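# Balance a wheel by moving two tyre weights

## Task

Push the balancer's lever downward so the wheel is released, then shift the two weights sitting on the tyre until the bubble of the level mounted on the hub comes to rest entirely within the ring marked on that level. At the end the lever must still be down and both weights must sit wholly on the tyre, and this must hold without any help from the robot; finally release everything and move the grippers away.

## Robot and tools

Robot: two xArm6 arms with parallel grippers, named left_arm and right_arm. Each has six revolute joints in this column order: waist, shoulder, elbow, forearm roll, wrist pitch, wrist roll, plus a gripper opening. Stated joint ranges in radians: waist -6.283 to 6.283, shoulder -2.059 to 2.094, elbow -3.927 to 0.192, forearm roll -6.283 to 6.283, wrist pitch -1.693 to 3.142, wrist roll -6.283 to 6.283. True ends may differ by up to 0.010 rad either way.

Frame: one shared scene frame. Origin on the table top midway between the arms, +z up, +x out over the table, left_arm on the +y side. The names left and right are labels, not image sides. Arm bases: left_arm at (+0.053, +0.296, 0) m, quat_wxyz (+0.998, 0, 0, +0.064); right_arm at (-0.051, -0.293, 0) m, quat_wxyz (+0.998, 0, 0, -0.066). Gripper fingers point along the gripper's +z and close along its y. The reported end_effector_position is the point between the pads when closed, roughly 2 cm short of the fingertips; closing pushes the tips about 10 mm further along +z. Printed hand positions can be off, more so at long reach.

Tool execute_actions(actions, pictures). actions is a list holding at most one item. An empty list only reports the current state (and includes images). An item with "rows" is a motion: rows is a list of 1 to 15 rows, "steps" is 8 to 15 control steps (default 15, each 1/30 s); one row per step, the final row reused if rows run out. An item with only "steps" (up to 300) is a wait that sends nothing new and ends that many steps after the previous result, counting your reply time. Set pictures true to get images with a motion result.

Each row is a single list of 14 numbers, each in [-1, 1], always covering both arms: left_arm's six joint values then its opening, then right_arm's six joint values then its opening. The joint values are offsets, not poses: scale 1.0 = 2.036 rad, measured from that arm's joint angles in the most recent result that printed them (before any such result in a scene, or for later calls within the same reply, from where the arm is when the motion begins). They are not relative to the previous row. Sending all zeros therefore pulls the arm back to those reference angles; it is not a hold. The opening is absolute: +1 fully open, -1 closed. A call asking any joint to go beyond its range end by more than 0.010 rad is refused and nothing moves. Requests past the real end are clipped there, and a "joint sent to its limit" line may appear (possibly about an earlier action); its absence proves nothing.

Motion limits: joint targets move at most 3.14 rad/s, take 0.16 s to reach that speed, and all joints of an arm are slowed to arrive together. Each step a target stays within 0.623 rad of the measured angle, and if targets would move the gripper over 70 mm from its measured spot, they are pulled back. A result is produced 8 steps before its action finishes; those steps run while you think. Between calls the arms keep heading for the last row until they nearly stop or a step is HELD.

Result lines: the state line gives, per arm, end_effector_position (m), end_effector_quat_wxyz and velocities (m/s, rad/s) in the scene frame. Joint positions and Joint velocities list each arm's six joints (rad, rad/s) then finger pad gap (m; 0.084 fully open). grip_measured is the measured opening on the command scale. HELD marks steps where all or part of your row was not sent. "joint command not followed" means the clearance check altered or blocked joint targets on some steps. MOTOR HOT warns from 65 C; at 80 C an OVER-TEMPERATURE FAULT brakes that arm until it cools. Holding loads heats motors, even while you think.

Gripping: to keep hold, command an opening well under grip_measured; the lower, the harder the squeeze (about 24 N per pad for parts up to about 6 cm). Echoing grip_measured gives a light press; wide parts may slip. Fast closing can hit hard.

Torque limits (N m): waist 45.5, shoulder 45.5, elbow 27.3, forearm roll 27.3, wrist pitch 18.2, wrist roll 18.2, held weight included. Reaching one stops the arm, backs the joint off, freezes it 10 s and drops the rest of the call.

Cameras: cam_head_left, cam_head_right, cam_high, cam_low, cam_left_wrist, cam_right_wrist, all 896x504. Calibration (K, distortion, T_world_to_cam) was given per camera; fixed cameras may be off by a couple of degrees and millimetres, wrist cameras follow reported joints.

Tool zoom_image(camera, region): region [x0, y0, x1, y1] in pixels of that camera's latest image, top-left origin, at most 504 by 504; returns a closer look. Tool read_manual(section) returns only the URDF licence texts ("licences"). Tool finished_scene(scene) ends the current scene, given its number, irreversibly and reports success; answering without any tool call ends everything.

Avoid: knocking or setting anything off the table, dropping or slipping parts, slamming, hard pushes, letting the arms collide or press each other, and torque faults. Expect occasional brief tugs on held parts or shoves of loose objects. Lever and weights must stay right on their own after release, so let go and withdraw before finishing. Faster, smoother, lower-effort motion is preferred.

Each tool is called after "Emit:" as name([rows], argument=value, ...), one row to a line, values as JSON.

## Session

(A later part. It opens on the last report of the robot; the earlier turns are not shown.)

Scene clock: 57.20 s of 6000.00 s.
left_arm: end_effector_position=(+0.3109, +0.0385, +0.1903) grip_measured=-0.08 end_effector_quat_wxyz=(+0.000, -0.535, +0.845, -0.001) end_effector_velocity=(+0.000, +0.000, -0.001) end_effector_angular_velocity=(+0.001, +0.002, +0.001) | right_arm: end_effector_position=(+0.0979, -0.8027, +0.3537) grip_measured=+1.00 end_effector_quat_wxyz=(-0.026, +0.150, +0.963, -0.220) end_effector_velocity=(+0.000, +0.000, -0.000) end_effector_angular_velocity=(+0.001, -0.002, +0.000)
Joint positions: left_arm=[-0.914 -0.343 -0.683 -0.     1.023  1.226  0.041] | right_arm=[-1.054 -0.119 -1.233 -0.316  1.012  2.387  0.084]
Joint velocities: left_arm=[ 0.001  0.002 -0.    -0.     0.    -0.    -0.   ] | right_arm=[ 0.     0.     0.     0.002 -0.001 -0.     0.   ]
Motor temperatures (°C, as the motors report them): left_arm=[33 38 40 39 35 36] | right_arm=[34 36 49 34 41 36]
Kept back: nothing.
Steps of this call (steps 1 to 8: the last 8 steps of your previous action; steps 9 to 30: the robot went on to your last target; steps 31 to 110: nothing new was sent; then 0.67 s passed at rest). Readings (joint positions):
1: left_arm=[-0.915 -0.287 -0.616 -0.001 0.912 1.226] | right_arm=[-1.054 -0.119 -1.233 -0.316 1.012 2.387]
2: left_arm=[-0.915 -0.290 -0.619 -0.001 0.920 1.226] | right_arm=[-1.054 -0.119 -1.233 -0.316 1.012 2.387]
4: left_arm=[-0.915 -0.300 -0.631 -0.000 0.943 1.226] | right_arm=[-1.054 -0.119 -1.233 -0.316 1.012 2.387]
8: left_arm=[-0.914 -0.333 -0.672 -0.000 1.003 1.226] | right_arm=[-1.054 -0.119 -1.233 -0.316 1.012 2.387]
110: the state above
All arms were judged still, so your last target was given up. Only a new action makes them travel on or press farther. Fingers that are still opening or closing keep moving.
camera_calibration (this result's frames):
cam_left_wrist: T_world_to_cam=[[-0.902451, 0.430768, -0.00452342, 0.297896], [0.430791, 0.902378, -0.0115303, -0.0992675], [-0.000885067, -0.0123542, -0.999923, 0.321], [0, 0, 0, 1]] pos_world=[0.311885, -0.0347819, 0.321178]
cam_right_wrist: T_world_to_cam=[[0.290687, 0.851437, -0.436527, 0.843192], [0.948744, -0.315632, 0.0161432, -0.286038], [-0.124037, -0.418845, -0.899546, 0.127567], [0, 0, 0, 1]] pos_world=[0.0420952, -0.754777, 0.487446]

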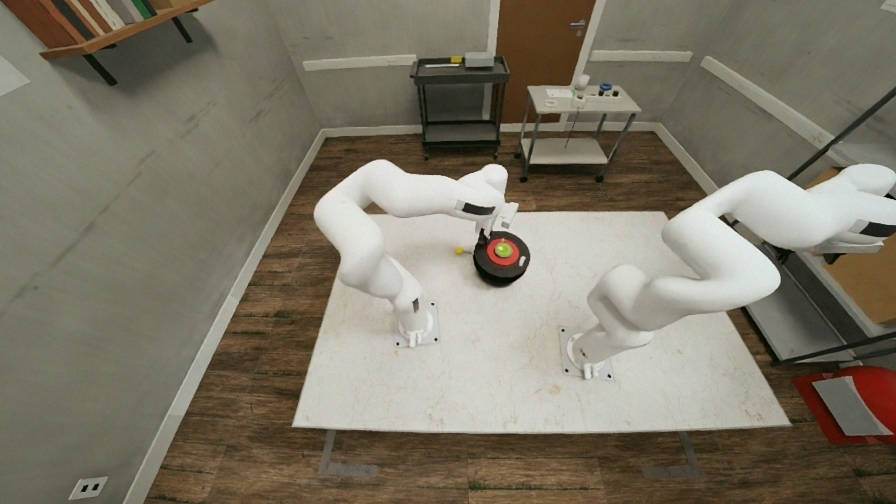

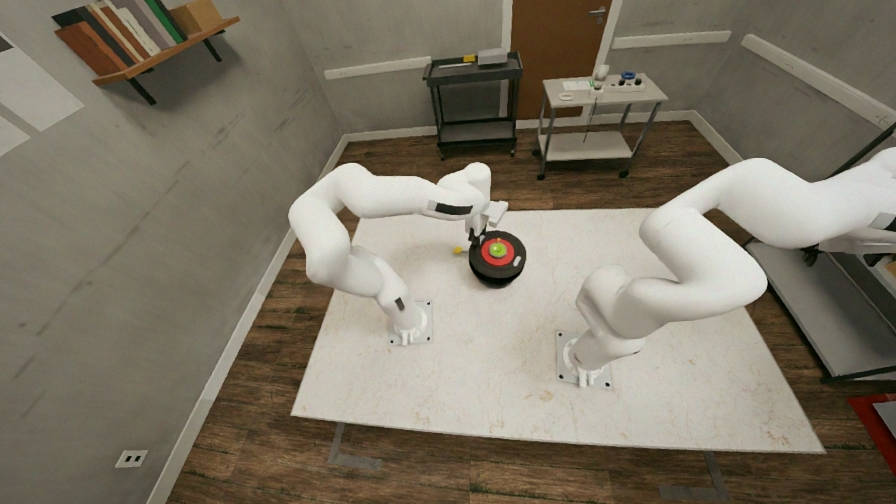

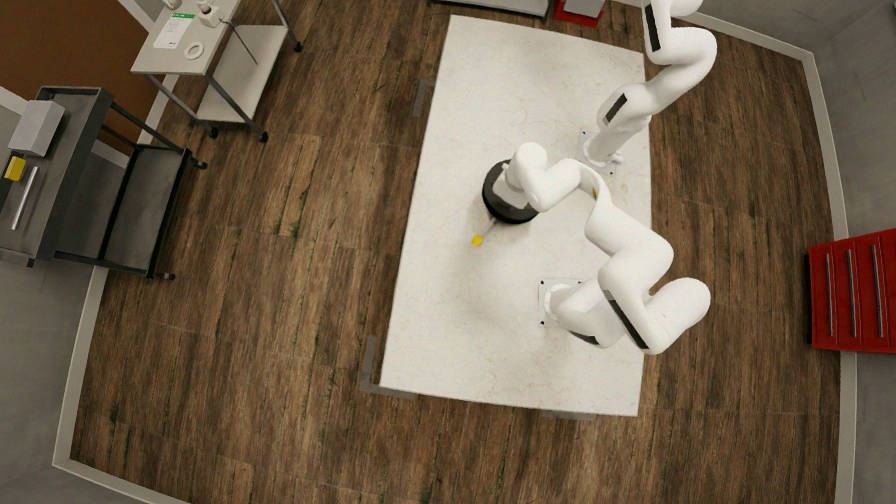

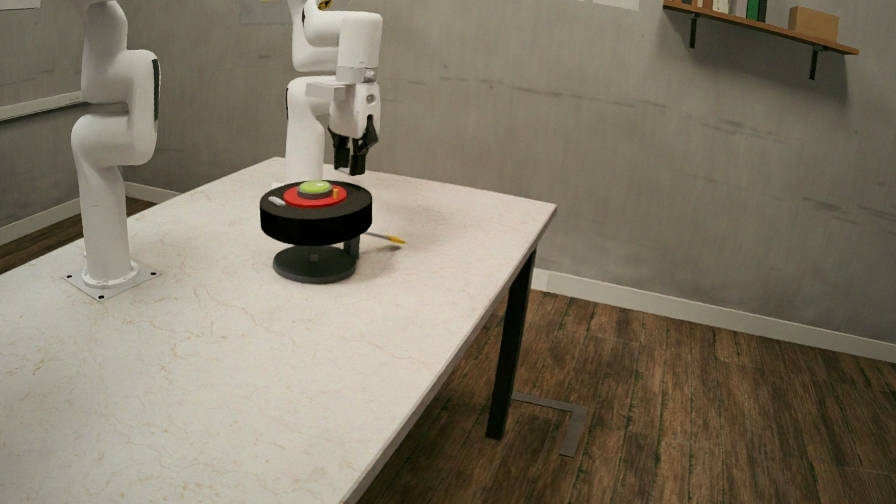

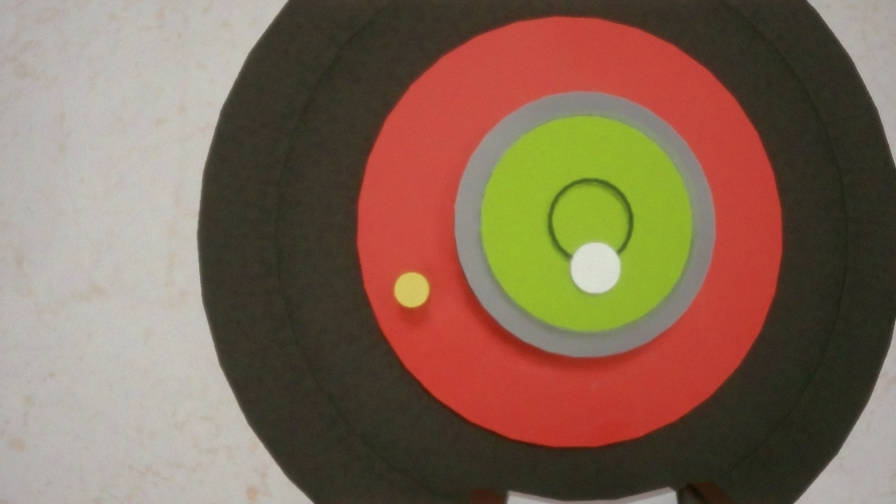

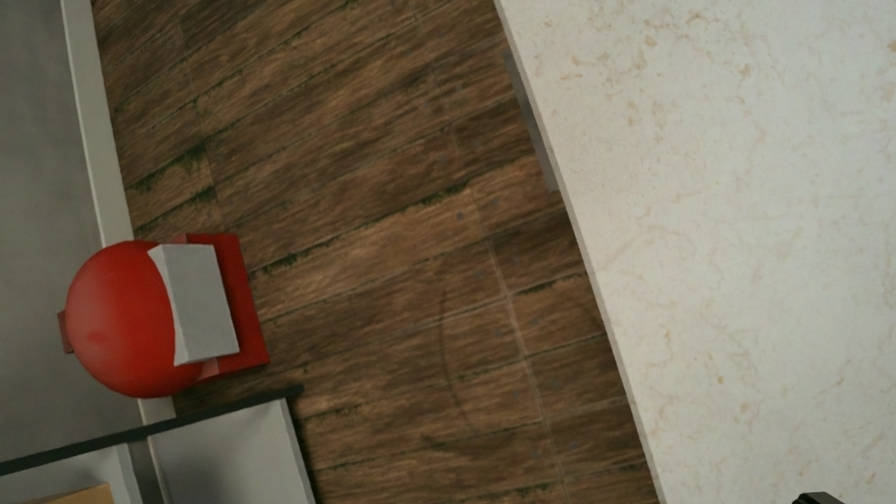

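Wheel rotating; wait.

Emit:
execute_actions([
  {"steps":150},
], pictures=true)

Scene clock: 62.20 s of 6000.00 s.
left_arm: end_effector_position=(+0.3109, +0.0385, +0.1903) grip_measured=-0.08 end_effector_quat_wxyz=(+0.000, -0.535, +0.845, -0.001) end_effector_velocity=(+0.000, +0.000, +0.001) end_effector_angular_velocity=(-0.001, -0.001, -0.000) | right_arm: end_effector_position=(+0.0979, -0.8027, +0.3537) grip_measured=+1.00 end_effector_quat_wxyz=(-0.026, +0.150, +0.963, -0.220) end_effector_velocity=(-0.000, +0.000, +0.001) end_effector_angular_velocity=(-0.001, -0.000, -0.000)
Joint positions: left_arm=[-0.914 -0.343 -0.683 -0.     1.023  1.226  0.041] | right_arm=[-1.054 -0.119 -1.233 -0.316  1.012  2.387  0.084]
Joint velocities: left_arm=[ 0.001 -0.001  0.     0.     0.     0.001  0.   ] | right_arm=[-0.    -0.001 -0.     0.     0.001  0.    -0.   ]
Motor temperatures (°C, as the motors report them): left_arm=[33 38 40 39 35 36] | right_arm=[34 36 49 34 41 36]
Kept back: nothing.
Steps of this call (steps 1 to 90: nothing new was sent; then 2.00 s passed at rest). Readings (joint positions):
1: left_arm=[-0.914 -0.343 -0.683 -0.000 1.023 1.226] | right_arm=[-1.054 -0.119 -1.233 -0.316 1.012 2.387]
2: left_arm=[-0.914 -0.343 -0.683 -0.000 1.023 1.226] | right_arm=[-1.054 -0.119 -1.233 -0.316 1.012 2.387]
4: left_arm=[-0.914 -0.343 -0.683 -0.000 1.023 1.226] | right_arm=[-1.054 -0.119 -1.233 -0.316 1.012 2.387]
8: left_arm=[-0.914 -0.343 -0.683 -0.000 1.023 1.226] | right_arm=[-1.054 -0.119 -1.233 -0.316 1.012 2.387]
90: the state above
camera_calibration (this result's frames):
cam_left_wrist: T_world_to_cam=[[-0.902451, 0.430768, -0.00452345, 0.297896], [0.430791, 0.902378, -0.0115306, -0.0992673], [-0.000885167, -0.0123545, -0.999923, 0.321], [0, 0, 0, 1]] pos_world=[0.311885, -0.0347819, 0.321178]
cam_right_wrist: T_world_to_cam=[[0.290687, 0.851437, -0.436527, 0.843192], [0.948744, -0.315632, 0.0161432, -0.286038], [-0.124037, -0.418845, -0.899546, 0.127567], [0, 0, 0, 1]] pos_world=[0.0420952, -0.754777, 0.487446]

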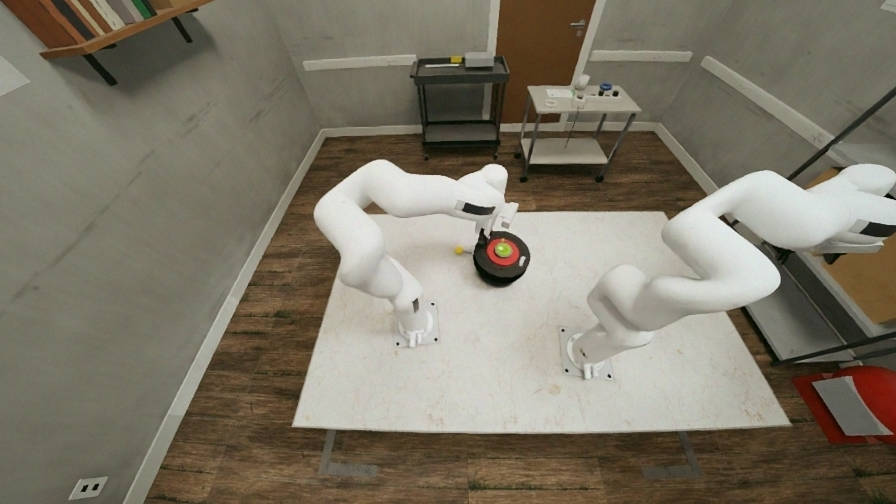

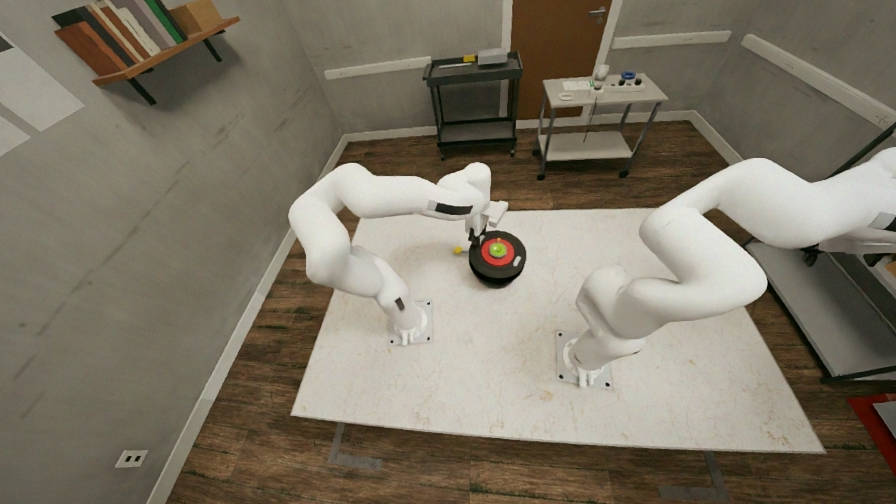

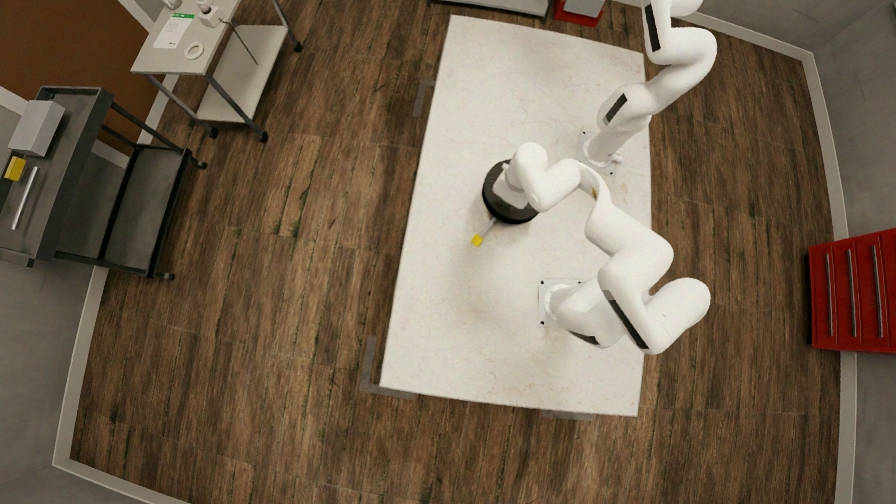

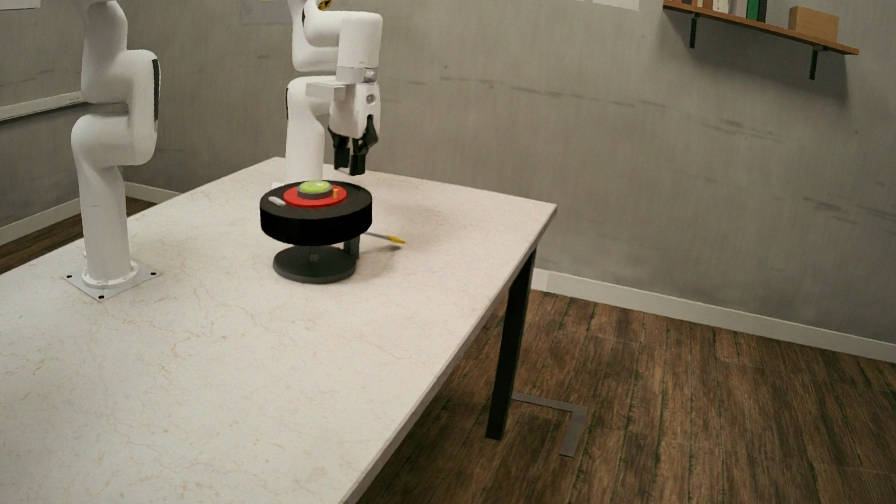

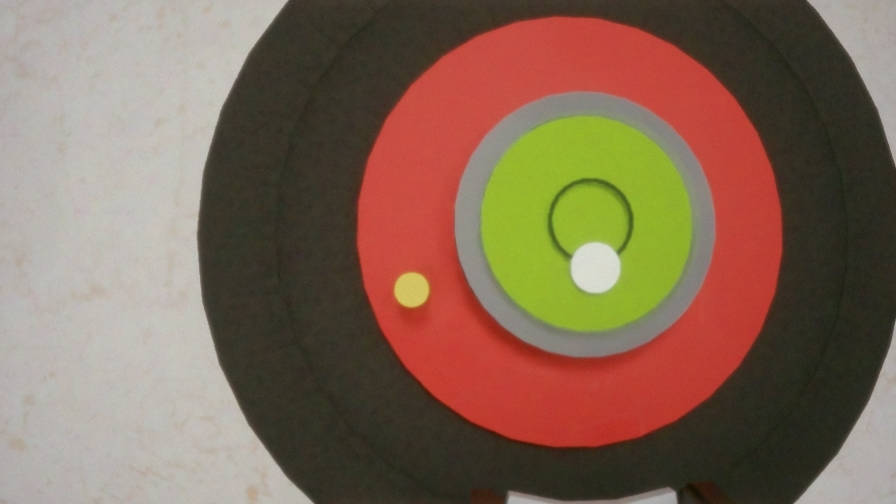

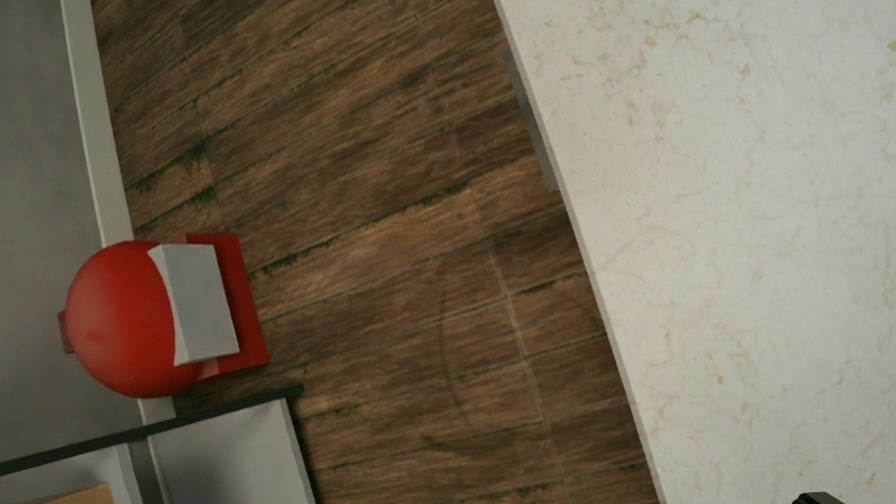

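Emit:
execute_actions([
  {"rows":[[-0.03,-0.011,0.009,0,0.002,-0.19,-0.3,0,0,0,0,0,0,1],[-0.03,-0.011,0.009,0,0.002,-0.19,-0.3,0,0,0,0,0,0,1],[-0.03,-0.011,0.009,0,0.002,-0.19,-0.3,0,0,0,0,0,0,1],[-0.06,-0.022,0.018,0,0.004,-0.38,-0.3,0,0,0,0,0,0,1],[-0.06,-0.022,0.018,0,0.004,-0.38,-0.3,0,0,0,0,0,0,1],[-0.06,-0.022,0.018,0,0.004,-0.38,-0.3,0,0,0,0,0,0,1],[-0.09,-0.033,0.027,0,0.006,-0.57,-0.3,0,0,0,0,0,0,1],[-0.09,-0.033,0.027,0,0.006,-0.57,-0.3,0,0,0,0,0,0,1],[-0.09,-0.033,0.027,0,0.006,-0.57,-0.3,0,0,0,0,0,0,1],[-0.12,-0.044,0.036,0,0.008,-0.76,-0.3,0,0,0,0,0,0,1],[-0.12,-0.044,0.036,0,0.008,-0.76,-0.3,0,0,0,0,0,0,1],[-0.12,-0.044,0.036,0,0.008,-0.76,-0.3,0,0,0,0,0,0,1],[-0.1468,-0.0545,0.0448,0,0.0108,-0.947,-0.3,0,0,0,0,0,0,1]],"steps":15},
])

Emit:
execute_actions([
  {"steps":30},
])

Emit:
execute_actions([
  {"rows":[[0,0.003,0.0036,0,-0.0066,0,-0.3,0,0,0,0,0,0,1],[0,0.006,0.0072,0,-0.0132,0,-0.3,0,0,0,0,0,0,1],[0,0.009,0.011,0,-0.02,0,-0.3,0,0,0,0,0,0,1],[0,0.012,0.0146,0,-0.0266,0,-0.3,0,0,0,0,0,0,1],[0,0.014,0.017,0,-0.031,0,-0.3,0,0,0,0,0,0,1],[0,0.016,0.0194,0,-0.0354,0,-0.3,0,0,0,0,0,0,1],[0,0.017,0.0206,0,-0.0376,0,-0.3,0,0,0,0,0,0,1],[0,0.018,0.0218,0,-0.0398,0,-0.3,0,0,0,0,0,0,1],[0,0.019,0.023,0,-0.042,0,-0.3,0,0,0,0,0,0,1],[0,0.02,0.0242,0,-0.0442,0,-0.3,0,0,0,0,0,0,1],[0,0.021,0.0254,0,-0.0464,0,-0.3,0,0,0,0,0,0,1],[0,0.022,0.0266,0,-0.0486,0,-0.3,0,0,0,0,0,0,1],[0,0.023,0.028,0,-0.051,0,-0.3,0,0,0,0,0,0,1],[0,0.024,0.0292,0,-0.0532,0,-0.3,0,0,0,0,0,0,1],[0,0.025,0.0305,0,-0.0555,0,-0.3,0,0,0,0,0,0,1]],"steps":15},
])

Emit:
execute_actions([
  {"steps":30},
], pictures=true)

Scene clock: 64.27 s of 6000.00 s.
left_arm: end_effector_position=(+0.2972, +0.0310, +0.1905) grip_measured=-0.08 end_effector_quat_wxyz=(+0.000, -0.623, +0.782, -0.001) end_effector_velocity=(-0.161, -0.084, +0.002) end_effector_angular_velocity=(-0.005, +0.005, +2.169) | right_arm: end_effector_position=(+0.0979, -0.8027, +0.3537) grip_measured=+1.00 end_effector_quat_wxyz=(-0.026, +0.150, +0.963, -0.220) end_effector_velocity=(+0.000, -0.000, +0.000) end_effector_angular_velocity=(-0.000, -0.001, +0.001)
Joint positions: left_arm=[-0.956 -0.358 -0.671 -0.     1.026  0.969  0.041] | right_arm=[-1.054 -0.119 -1.233 -0.316  1.012  2.387  0.084]
Joint velocities: left_arm=[-0.486 -0.177  0.144 -0.001  0.032 -2.654  0.   ] | right_arm=[ 0.     0.001 -0.001  0.001 -0.001 -0.    -0.   ]
Motor temperatures (°C, as the motors report them): left_arm=[33 38 40 39 35 36] | right_arm=[34 36 49 34 41 36]
Steps of this call (steps 1 to 55: nothing new was sent; steps 56 to 62: the first 7 steps of this action). Readings (joint positions):
56: left_arm=[-0.914 -0.343 -0.683 -0.000 1.023 1.226] | right_arm=[-1.054 -0.119 -1.233 -0.316 1.012 2.387]
57: left_arm=[-0.915 -0.343 -0.683 -0.000 1.023 1.222] | right_arm=[-1.054 -0.119 -1.233 -0.316 1.012 2.387]
59: left_arm=[-0.922 -0.345 -0.681 -0.000 1.024 1.173] | right_arm=[-1.054 -0.119 -1.233 -0.316 1.012 2.387]
62: the state above

Scene clock: 65.27 s of 6000.00 s.
left_arm: end_effector_position=(+0.2097, +0.0005, +0.1900) grip_measured=-0.08 end_effector_quat_wxyz=(+0.000, +0.982, -0.191, +0.000) end_effector_velocity=(-0.000, +0.000, +0.000) end_effector_angular_velocity=(-0.000, +0.000, +0.004) | right_arm: end_effector_position=(+0.0979, -0.8027, +0.3537) grip_measured=+1.00 end_effector_quat_wxyz=(-0.026, +0.150, +0.963, -0.220) end_effector_velocity=(-0.000, +0.000, +0.001) end_effector_angular_velocity=(-0.001, +0.000, -0.000)
Joint positions: left_arm=[-1.213 -0.453 -0.592 -0.     1.045 -0.701  0.041] | right_arm=[-1.054 -0.119 -1.233 -0.316  1.012  2.387  0.084]
Joint velocities: left_arm=[-0.001 -0.001  0.    -0.     0.    -0.005 -0.   ] | right_arm=[ 0.    -0.001 -0.001 -0.     0.002  0.    -0.   ]
Motor temperatures (°C, as the motors report them): left_arm=[33 38 40 39 35 36] | right_arm=[34 36 49 34 41 36]
Kept back: nothing.
Steps of this call (steps 1 to 8: the last 8 steps of your previous action; steps 9 to 30: the robot went on to your last target). Readings (joint positions):
1: left_arm=[-0.973 -0.364 -0.665 -0.000 1.027 0.876] | right_arm=[-1.054 -0.119 -1.233 -0.316 1.012 2.387]
2: left_arm=[-0.994 -0.372 -0.659 -0.000 1.029 0.779] | right_arm=[-1.054 -0.119 -1.233 -0.316 1.012 2.387]
4: left_arm=[-1.040 -0.388 -0.646 -0.000 1.032 0.582] | right_arm=[-1.054 -0.119 -1.233 -0.316 1.012 2.387]
8: left_arm=[-1.128 -0.421 -0.619 -0.000 1.038 0.190] | right_arm=[-1.054 -0.119 -1.233 -0.316 1.012 2.387]
30: the state above

Scene clock: 65.50 s of 6000.00 s.
left_arm: end_effector_position=(+0.2099, +0.0000, +0.1754) grip_measured=-0.08 end_effector_quat_wxyz=(-0.000, +0.982, -0.191, -0.000) end_effector_velocity=(-0.005, +0.008, -0.106) end_effector_angular_velocity=(+0.039, +0.020, -0.002) | right_arm: end_effector_position=(+0.0979, -0.8027, +0.3537) grip_measured=+1.00 end_effector_quat_wxyz=(-0.026, +0.150, +0.963, -0.220) end_effector_velocity=(+0.000, -0.000, +0.001) end_effector_angular_velocity=(-0.003, -0.001, +0.001)
Joint positions: left_arm=[-1.213 -0.432 -0.565 -0.     0.997 -0.701  0.041] | right_arm=[-1.054 -0.119 -1.233 -0.316  1.012  2.387  0.084]
Joint velocities: left_arm=[-0.002  0.153  0.191  0.    -0.301  0.001 -0.   ] | right_arm=[ 0.    -0.001 -0.    -0.    -0.002  0.     0.   ]
Motor temperatures (°C, as the motors report them): left_arm=[33 38 40 39 35 36] | right_arm=[34 36 49 34 41 36]
Steps of this call (steps 1 to 7: the first 7 steps of this action). Readings (joint positions):
1: left_arm=[-1.213 -0.453 -0.592 -0.000 1.045 -0.701] | right_arm=[-1.054 -0.119 -1.233 -0.316 1.012 2.387]
2: left_arm=[-1.213 -0.453 -0.591 -0.000 1.043 -0.701] | right_arm=[-1.054 -0.119 -1.233 -0.316 1.012 2.387]
4: left_arm=[-1.213 -0.447 -0.585 -0.000 1.029 -0.701] | right_arm=[-1.054 -0.119 -1.233 -0.316 1.012 2.387]
7: the state above

Scene clock: 66.50 s of 6000.00 s.
left_arm: end_effector_position=(+0.2098, +0.0001, +0.1564) grip_measured=-0.08 end_effector_quat_wxyz=(+0.000, +0.982, -0.191, +0.000) end_effector_velocity=(-0.000, +0.000, +0.000) end_effector_angular_velocity=(+0.000, +0.000, +0.000) | right_arm: end_effector_position=(+0.0979, -0.8027, +0.3537) grip_measured=+1.00 end_effector_quat_wxyz=(-0.026, +0.150, +0.963, -0.220) end_effector_velocity=(-0.000, -0.000, +0.001) end_effector_angular_velocity=(-0.003, -0.002, +0.000)
Joint positions: left_arm=[-1.213 -0.403 -0.53  -0.     0.932 -0.701  0.041] | right_arm=[-1.054 -0.119 -1.233 -0.316  1.012  2.387  0.084]
Joint velocities: left_arm=[ 0.    -0.002  0.001 -0.     0.001  0.     0.   ] | right_arm=[-0.    -0.002 -0.001  0.    -0.002 -0.     0.   ]
Motor temperatures (°C, as the motors report them): left_arm=[33 38 40 39 35 36] | right_arm=[34 36 49 34 41 36]
Kept back: nothing.
Steps of this call (steps 1 to 8: the last 8 steps of your previous action; steps 9 to 30: the robot went on to your last target). Readings (joint positions):
1: left_arm=[-1.213 -0.427 -0.559 -0.000 0.988 -0.701] | right_arm=[-1.054 -0.119 -1.233 -0.316 1.012 2.387]
2: left_arm=[-1.213 -0.423 -0.555 -0.000 0.980 -0.701] | right_arm=[-1.054 -0.119 -1.233 -0.316 1.012 2.387]
4: left_arm=[-1.213 -0.418 -0.548 -0.000 0.968 -0.701] | right_arm=[-1.054 -0.119 -1.233 -0.316 1.012 2.387]
8: left_arm=[-1.213 -0.409 -0.539 -0.000 0.948 -0.701] | right_arm=[-1.054 -0.119 -1.233 -0.316 1.012 2.387]
30: the state above
All arms were judged still, so your last target was given up. Only a new action makes them travel on or press farther. Fingers that are still opening or closing keep moving.
camera_calibration (this result's frames):
cam_left_wrist: T_world_to_cam=[[-0.37791, -0.92584, -0.00206873, 0.1128], [-0.925781, 0.37791, -0.0106564, 0.263023], [0.0106479, -0.00211197, -0.999941, 0.2841], [0, 0, 0, 1]] pos_world=[0.283105, 0.00563532, 0.287119]
cam_right_wrist: T_world_to_cam=[[0.290687, 0.851437, -0.436527, 0.843192], [0.948744, -0.315632, 0.0161431, -0.286038], [-0.124037, -0.418845, -0.899546, 0.127567], [0, 0, 0, 1]] pos_world=[0.0420951, -0.754777, 0.487446]

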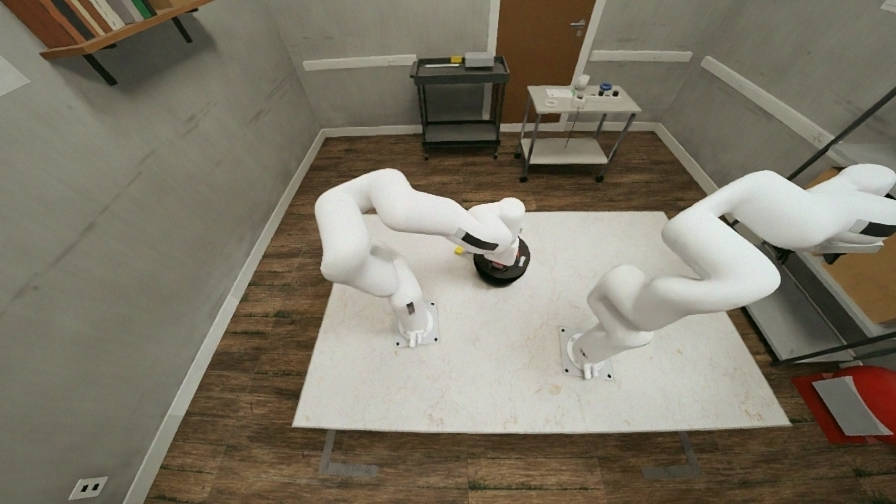

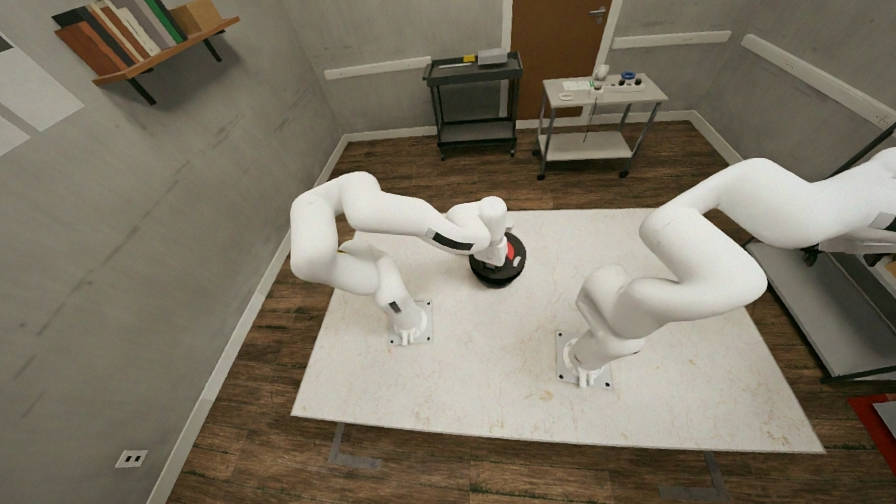

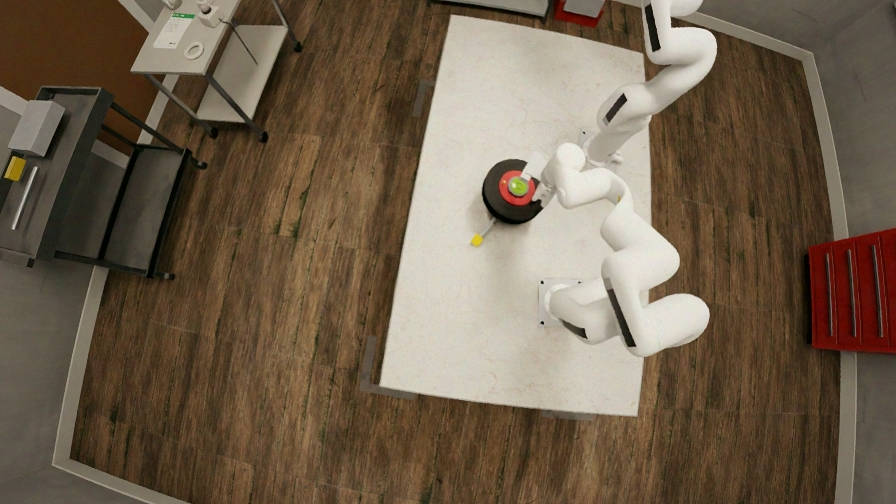

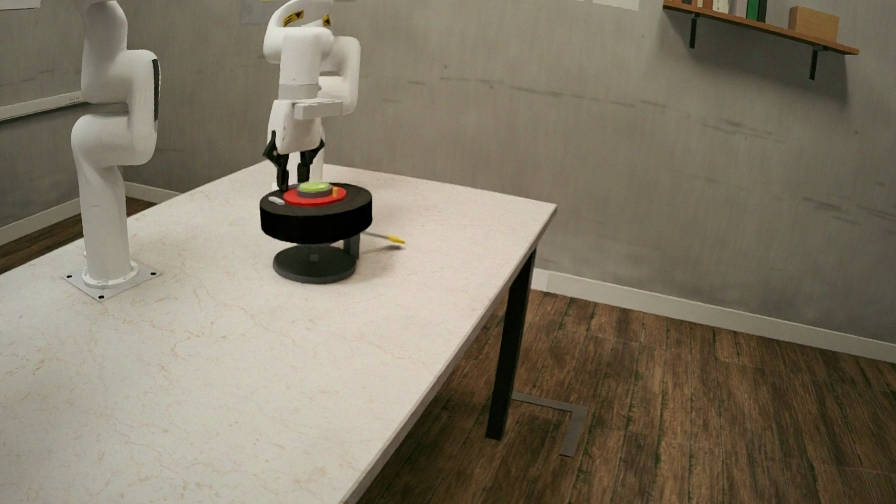

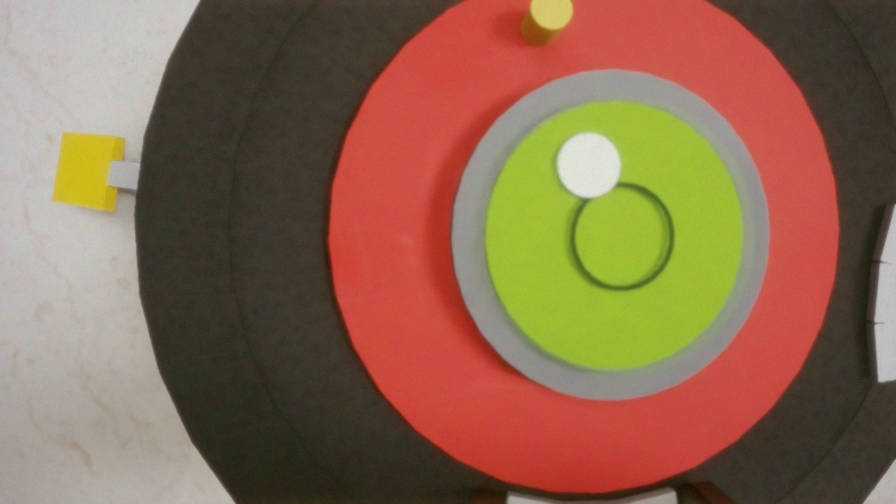

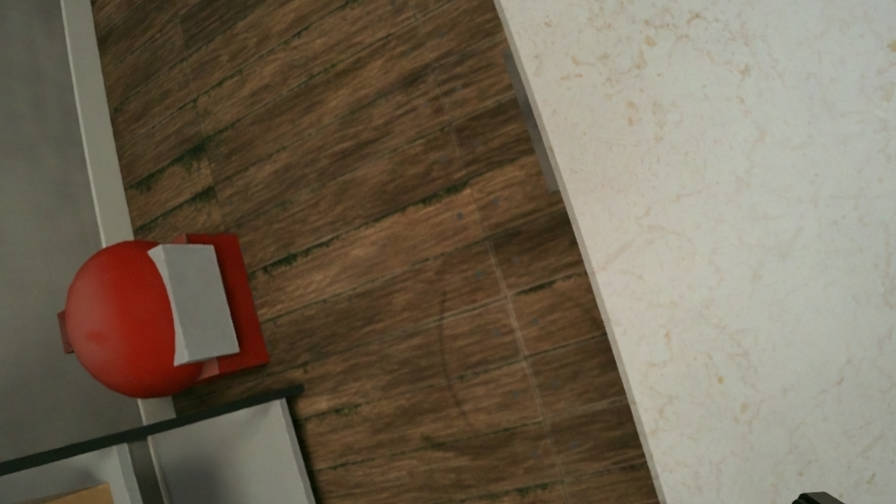

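Emit:
execute_actions([
  {"rows":[[0,0,0,0,0,0,-0.2,0,0,0,0,0,0,1],[0,0,0,0,0,0,-0.12,0,0,0,0,0,0,1],[0,0,0,0,0,0,-0.07,0,0,0,0,0,0,1],[0,0,0,0,0,0,-0.03,0,0,0,0,0,0,1],[0,0,0,0,0,0,0.02,0,0,0,0,0,0,1],[0,0,0,0,0,0,0.08,0,0,0,0,0,0,1],[0,0,0,0,0,0,0.15,0,0,0,0,0,0,1],[0,0,0,0,0,0,0.2,0,0,0,0,0,0,1],[0,0,0,0,0,0,0.2,0,0,0,0,0,0,1],[0,-0.003,-0.0036,0,0.0066,0,0.2,0,0,0,0,0,0,1],[0,-0.006,-0.0072,0,0.0132,0,0.2,0,0,0,0,0,0,1],[0,-0.011,-0.0133,0,0.0243,0,0.2,0,0,0,0,0,0,1],[0,-0.018,-0.022,0,0.04,0,0.2,0,0,0,0,0,0,1],[0,-0.025,-0.0305,0,0.0555,0,0.2,0,0,0,0,0,0,1]],"steps":15},
])

Emit:
execute_actions([
  {"steps":80},
], pictures=true)

Scene clock: 67.43 s of 6000.00 s.
left_arm: end_effector_position=(+0.2098, +0.0001, +0.1564) grip_measured=+0.06 end_effector_quat_wxyz=(+0.000, +0.982, -0.191, +0.000) end_effector_velocity=(+0.000, -0.000, +0.000) end_effector_angular_velocity=(-0.000, -0.000, -0.000) | right_arm: end_effector_position=(+0.0979, -0.8027, +0.3537) grip_measured=+1.00 end_effector_quat_wxyz=(-0.026, +0.150, +0.963, -0.220) end_effector_velocity=(+0.000, -0.000, +0.001) end_effector_angular_velocity=(-0.002, -0.001, +0.001)
Joint positions: left_arm=[-1.213 -0.403 -0.53  -0.     0.932 -0.701  0.046] | right_arm=[-1.054 -0.119 -1.233 -0.316  1.012  2.387  0.084]
Joint velocities: left_arm=[-0.     0.001 -0.001 -0.    -0.     0.     0.083] | right_arm=[ 0.     0.    -0.001  0.    -0.001 -0.    -0.   ]
Motor temperatures (°C, as the motors report them): left_arm=[33 38 40 39 35 36] | right_arm=[34 36 49 34 41 36]
Steps of this call (steps 1 to 21: nothing new was sent; steps 22 to 28: the first 7 steps of this action). Readings (joint positions):
22: left_arm=[-1.213 -0.403 -0.530 -0.000 0.932 -0.701] | right_arm=[-1.054 -0.119 -1.233 -0.316 1.012 2.387]
23: left_arm=[-1.213 -0.403 -0.530 -0.000 0.932 -0.701] | right_arm=[-1.054 -0.119 -1.233 -0.316 1.012 2.387]
25: left_arm=[-1.213 -0.403 -0.530 -0.000 0.932 -0.701] | right_arm=[-1.054 -0.119 -1.233 -0.316 1.012 2.387]
28: the state above

Scene clock: 70.10 s of 6000.00 s.
left_arm: end_effector_position=(+0.2097, +0.0005, +0.1900) grip_measured=+0.19 end_effector_quat_wxyz=(+0.000, +0.982, -0.191, +0.000) end_effector_velocity=(+0.000, -0.000, +0.000) end_effector_angular_velocity=(-0.000, -0.000, +0.001) | right_arm: end_effector_position=(+0.0979, -0.8027, +0.3537) grip_measured=+1.00 end_effector_quat_wxyz=(-0.026, +0.150, +0.963, -0.220) end_effector_velocity=(-0.000, +0.000, -0.000) end_effector_angular_velocity=(+0.001, +0.001, +0.000)
Joint positions: left_arm=[-1.213 -0.453 -0.592 -0.     1.045 -0.701  0.052] | right_arm=[-1.054 -0.119 -1.233 -0.316  1.012  2.387  0.084]
Joint velocities: left_arm=[-0.    -0.     0.     0.    -0.    -0.001 -0.   ] | right_arm=[-0.    -0.001  0.002 -0.     0.    -0.001  0.   ]
Motor temperatures (°C, as the motors report them): left_arm=[33 38 40 39 35 36] | right_arm=[34 36 49 34 41 36]
Kept back: nothing.
Steps of this call (steps 1 to 8: the last 8 steps of your previous action; steps 9 to 30: the robot went on to your last target; steps 31 to 80: nothing new was sent). Readings (joint positions):
1: left_arm=[-1.213 -0.403 -0.530 -0.000 0.932 -0.701] | right_arm=[-1.054 -0.119 -1.233 -0.316 1.012 2.387]
2: left_arm=[-1.213 -0.403 -0.530 -0.000 0.932 -0.701] | right_arm=[-1.054 -0.119 -1.233 -0.316 1.012 2.387]
4: left_arm=[-1.213 -0.403 -0.531 -0.000 0.935 -0.701] | right_arm=[-1.054 -0.119 -1.233 -0.316 1.012 2.387]
8: left_arm=[-1.213 -0.424 -0.555 -0.000 0.982 -0.701] | right_arm=[-1.054 -0.119 -1.233 -0.316 1.012 2.387]
80: the state above
All arms were judged still, so your last target was given up. Only a new action makes them travel on or press farther. Fingers that are still opening or closing keep moving.
camera_calibration (this result's frames):
cam_left_wrist: T_world_to_cam=[[-0.377922, -0.925835, -0.00206198, 0.113097], [-0.925776, 0.377922, -0.0106508, 0.263104], [0.0106402, -0.00211626, -0.999941, 0.31769], [0, 0, 0, 1]] pos_world=[0.282937, 0.00594882, 0.320706]
cam_right_wrist: T_world_to_cam=[[0.290687, 0.851437, -0.436527, 0.843192], [0.948744, -0.315632, 0.0161431, -0.286038], [-0.124037, -0.418845, -0.899546, 0.127567], [0, 0, 0, 1]] pos_world=[0.0420951, -0.754777, 0.487446]

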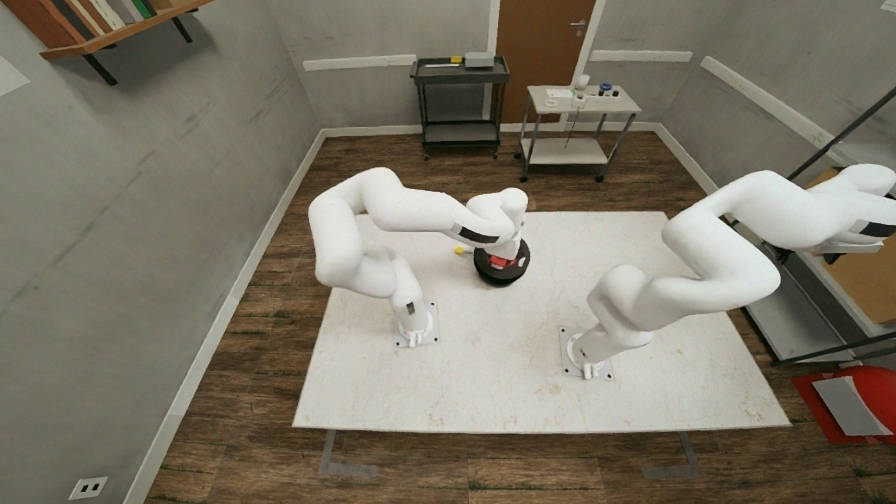

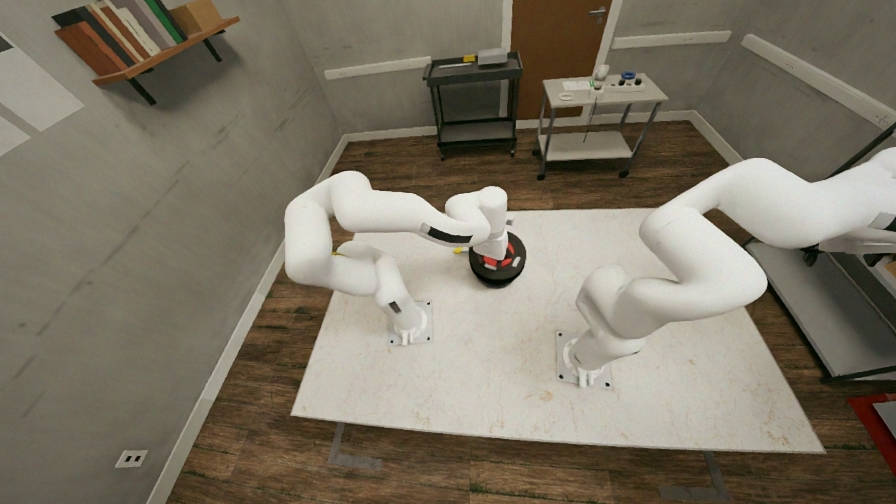

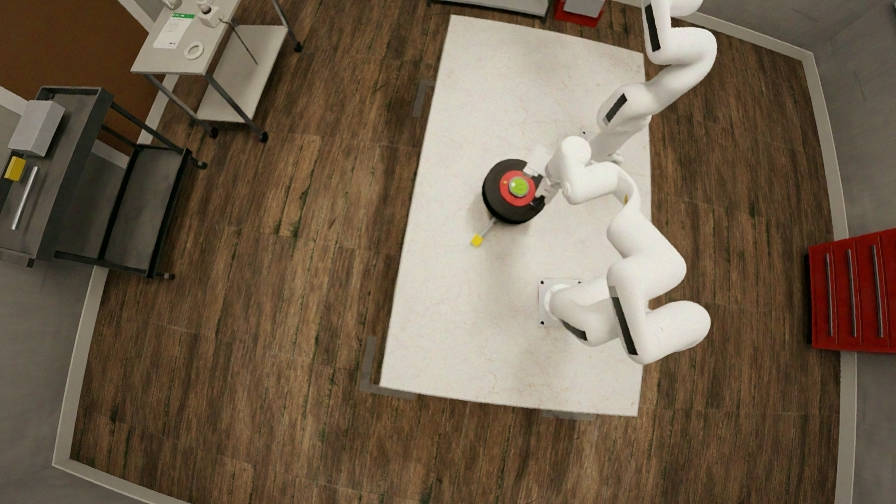

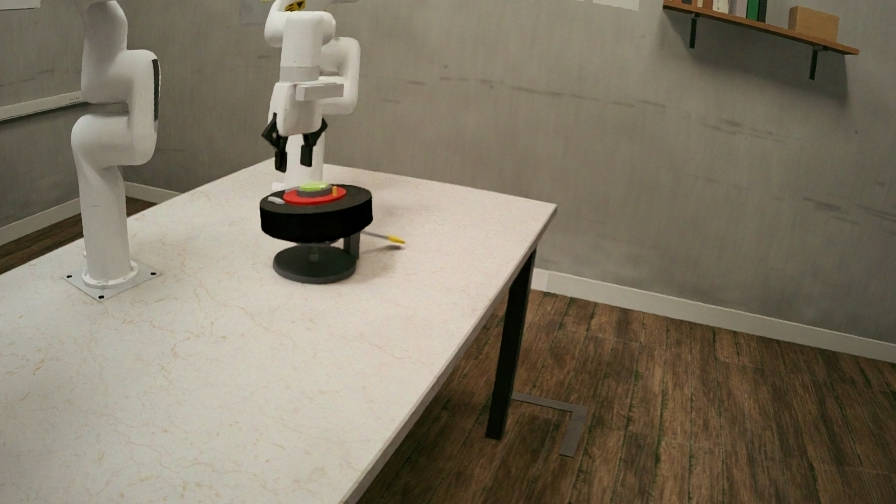

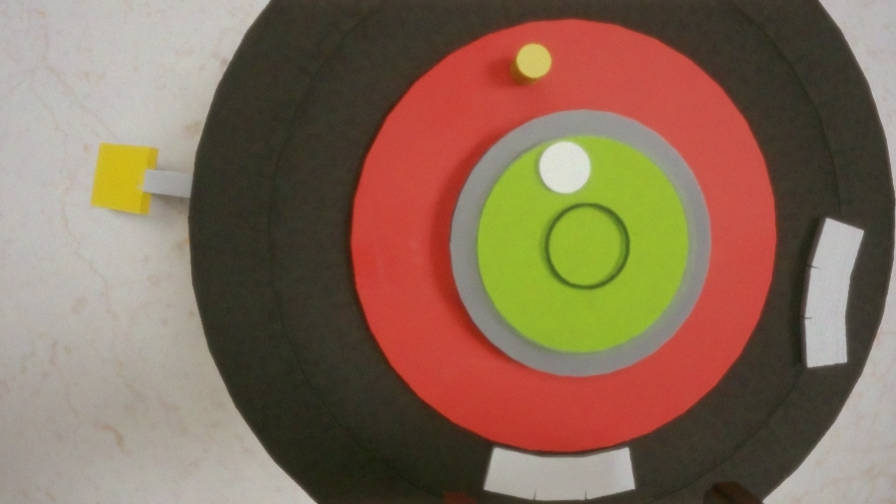

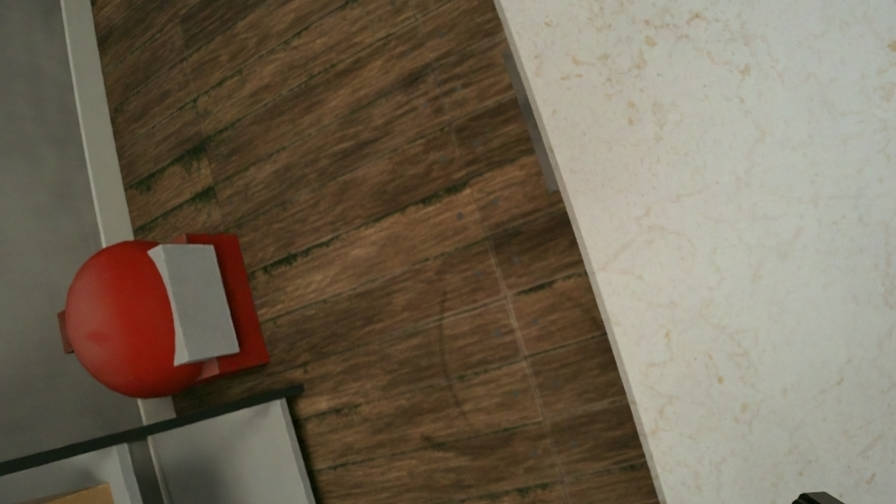

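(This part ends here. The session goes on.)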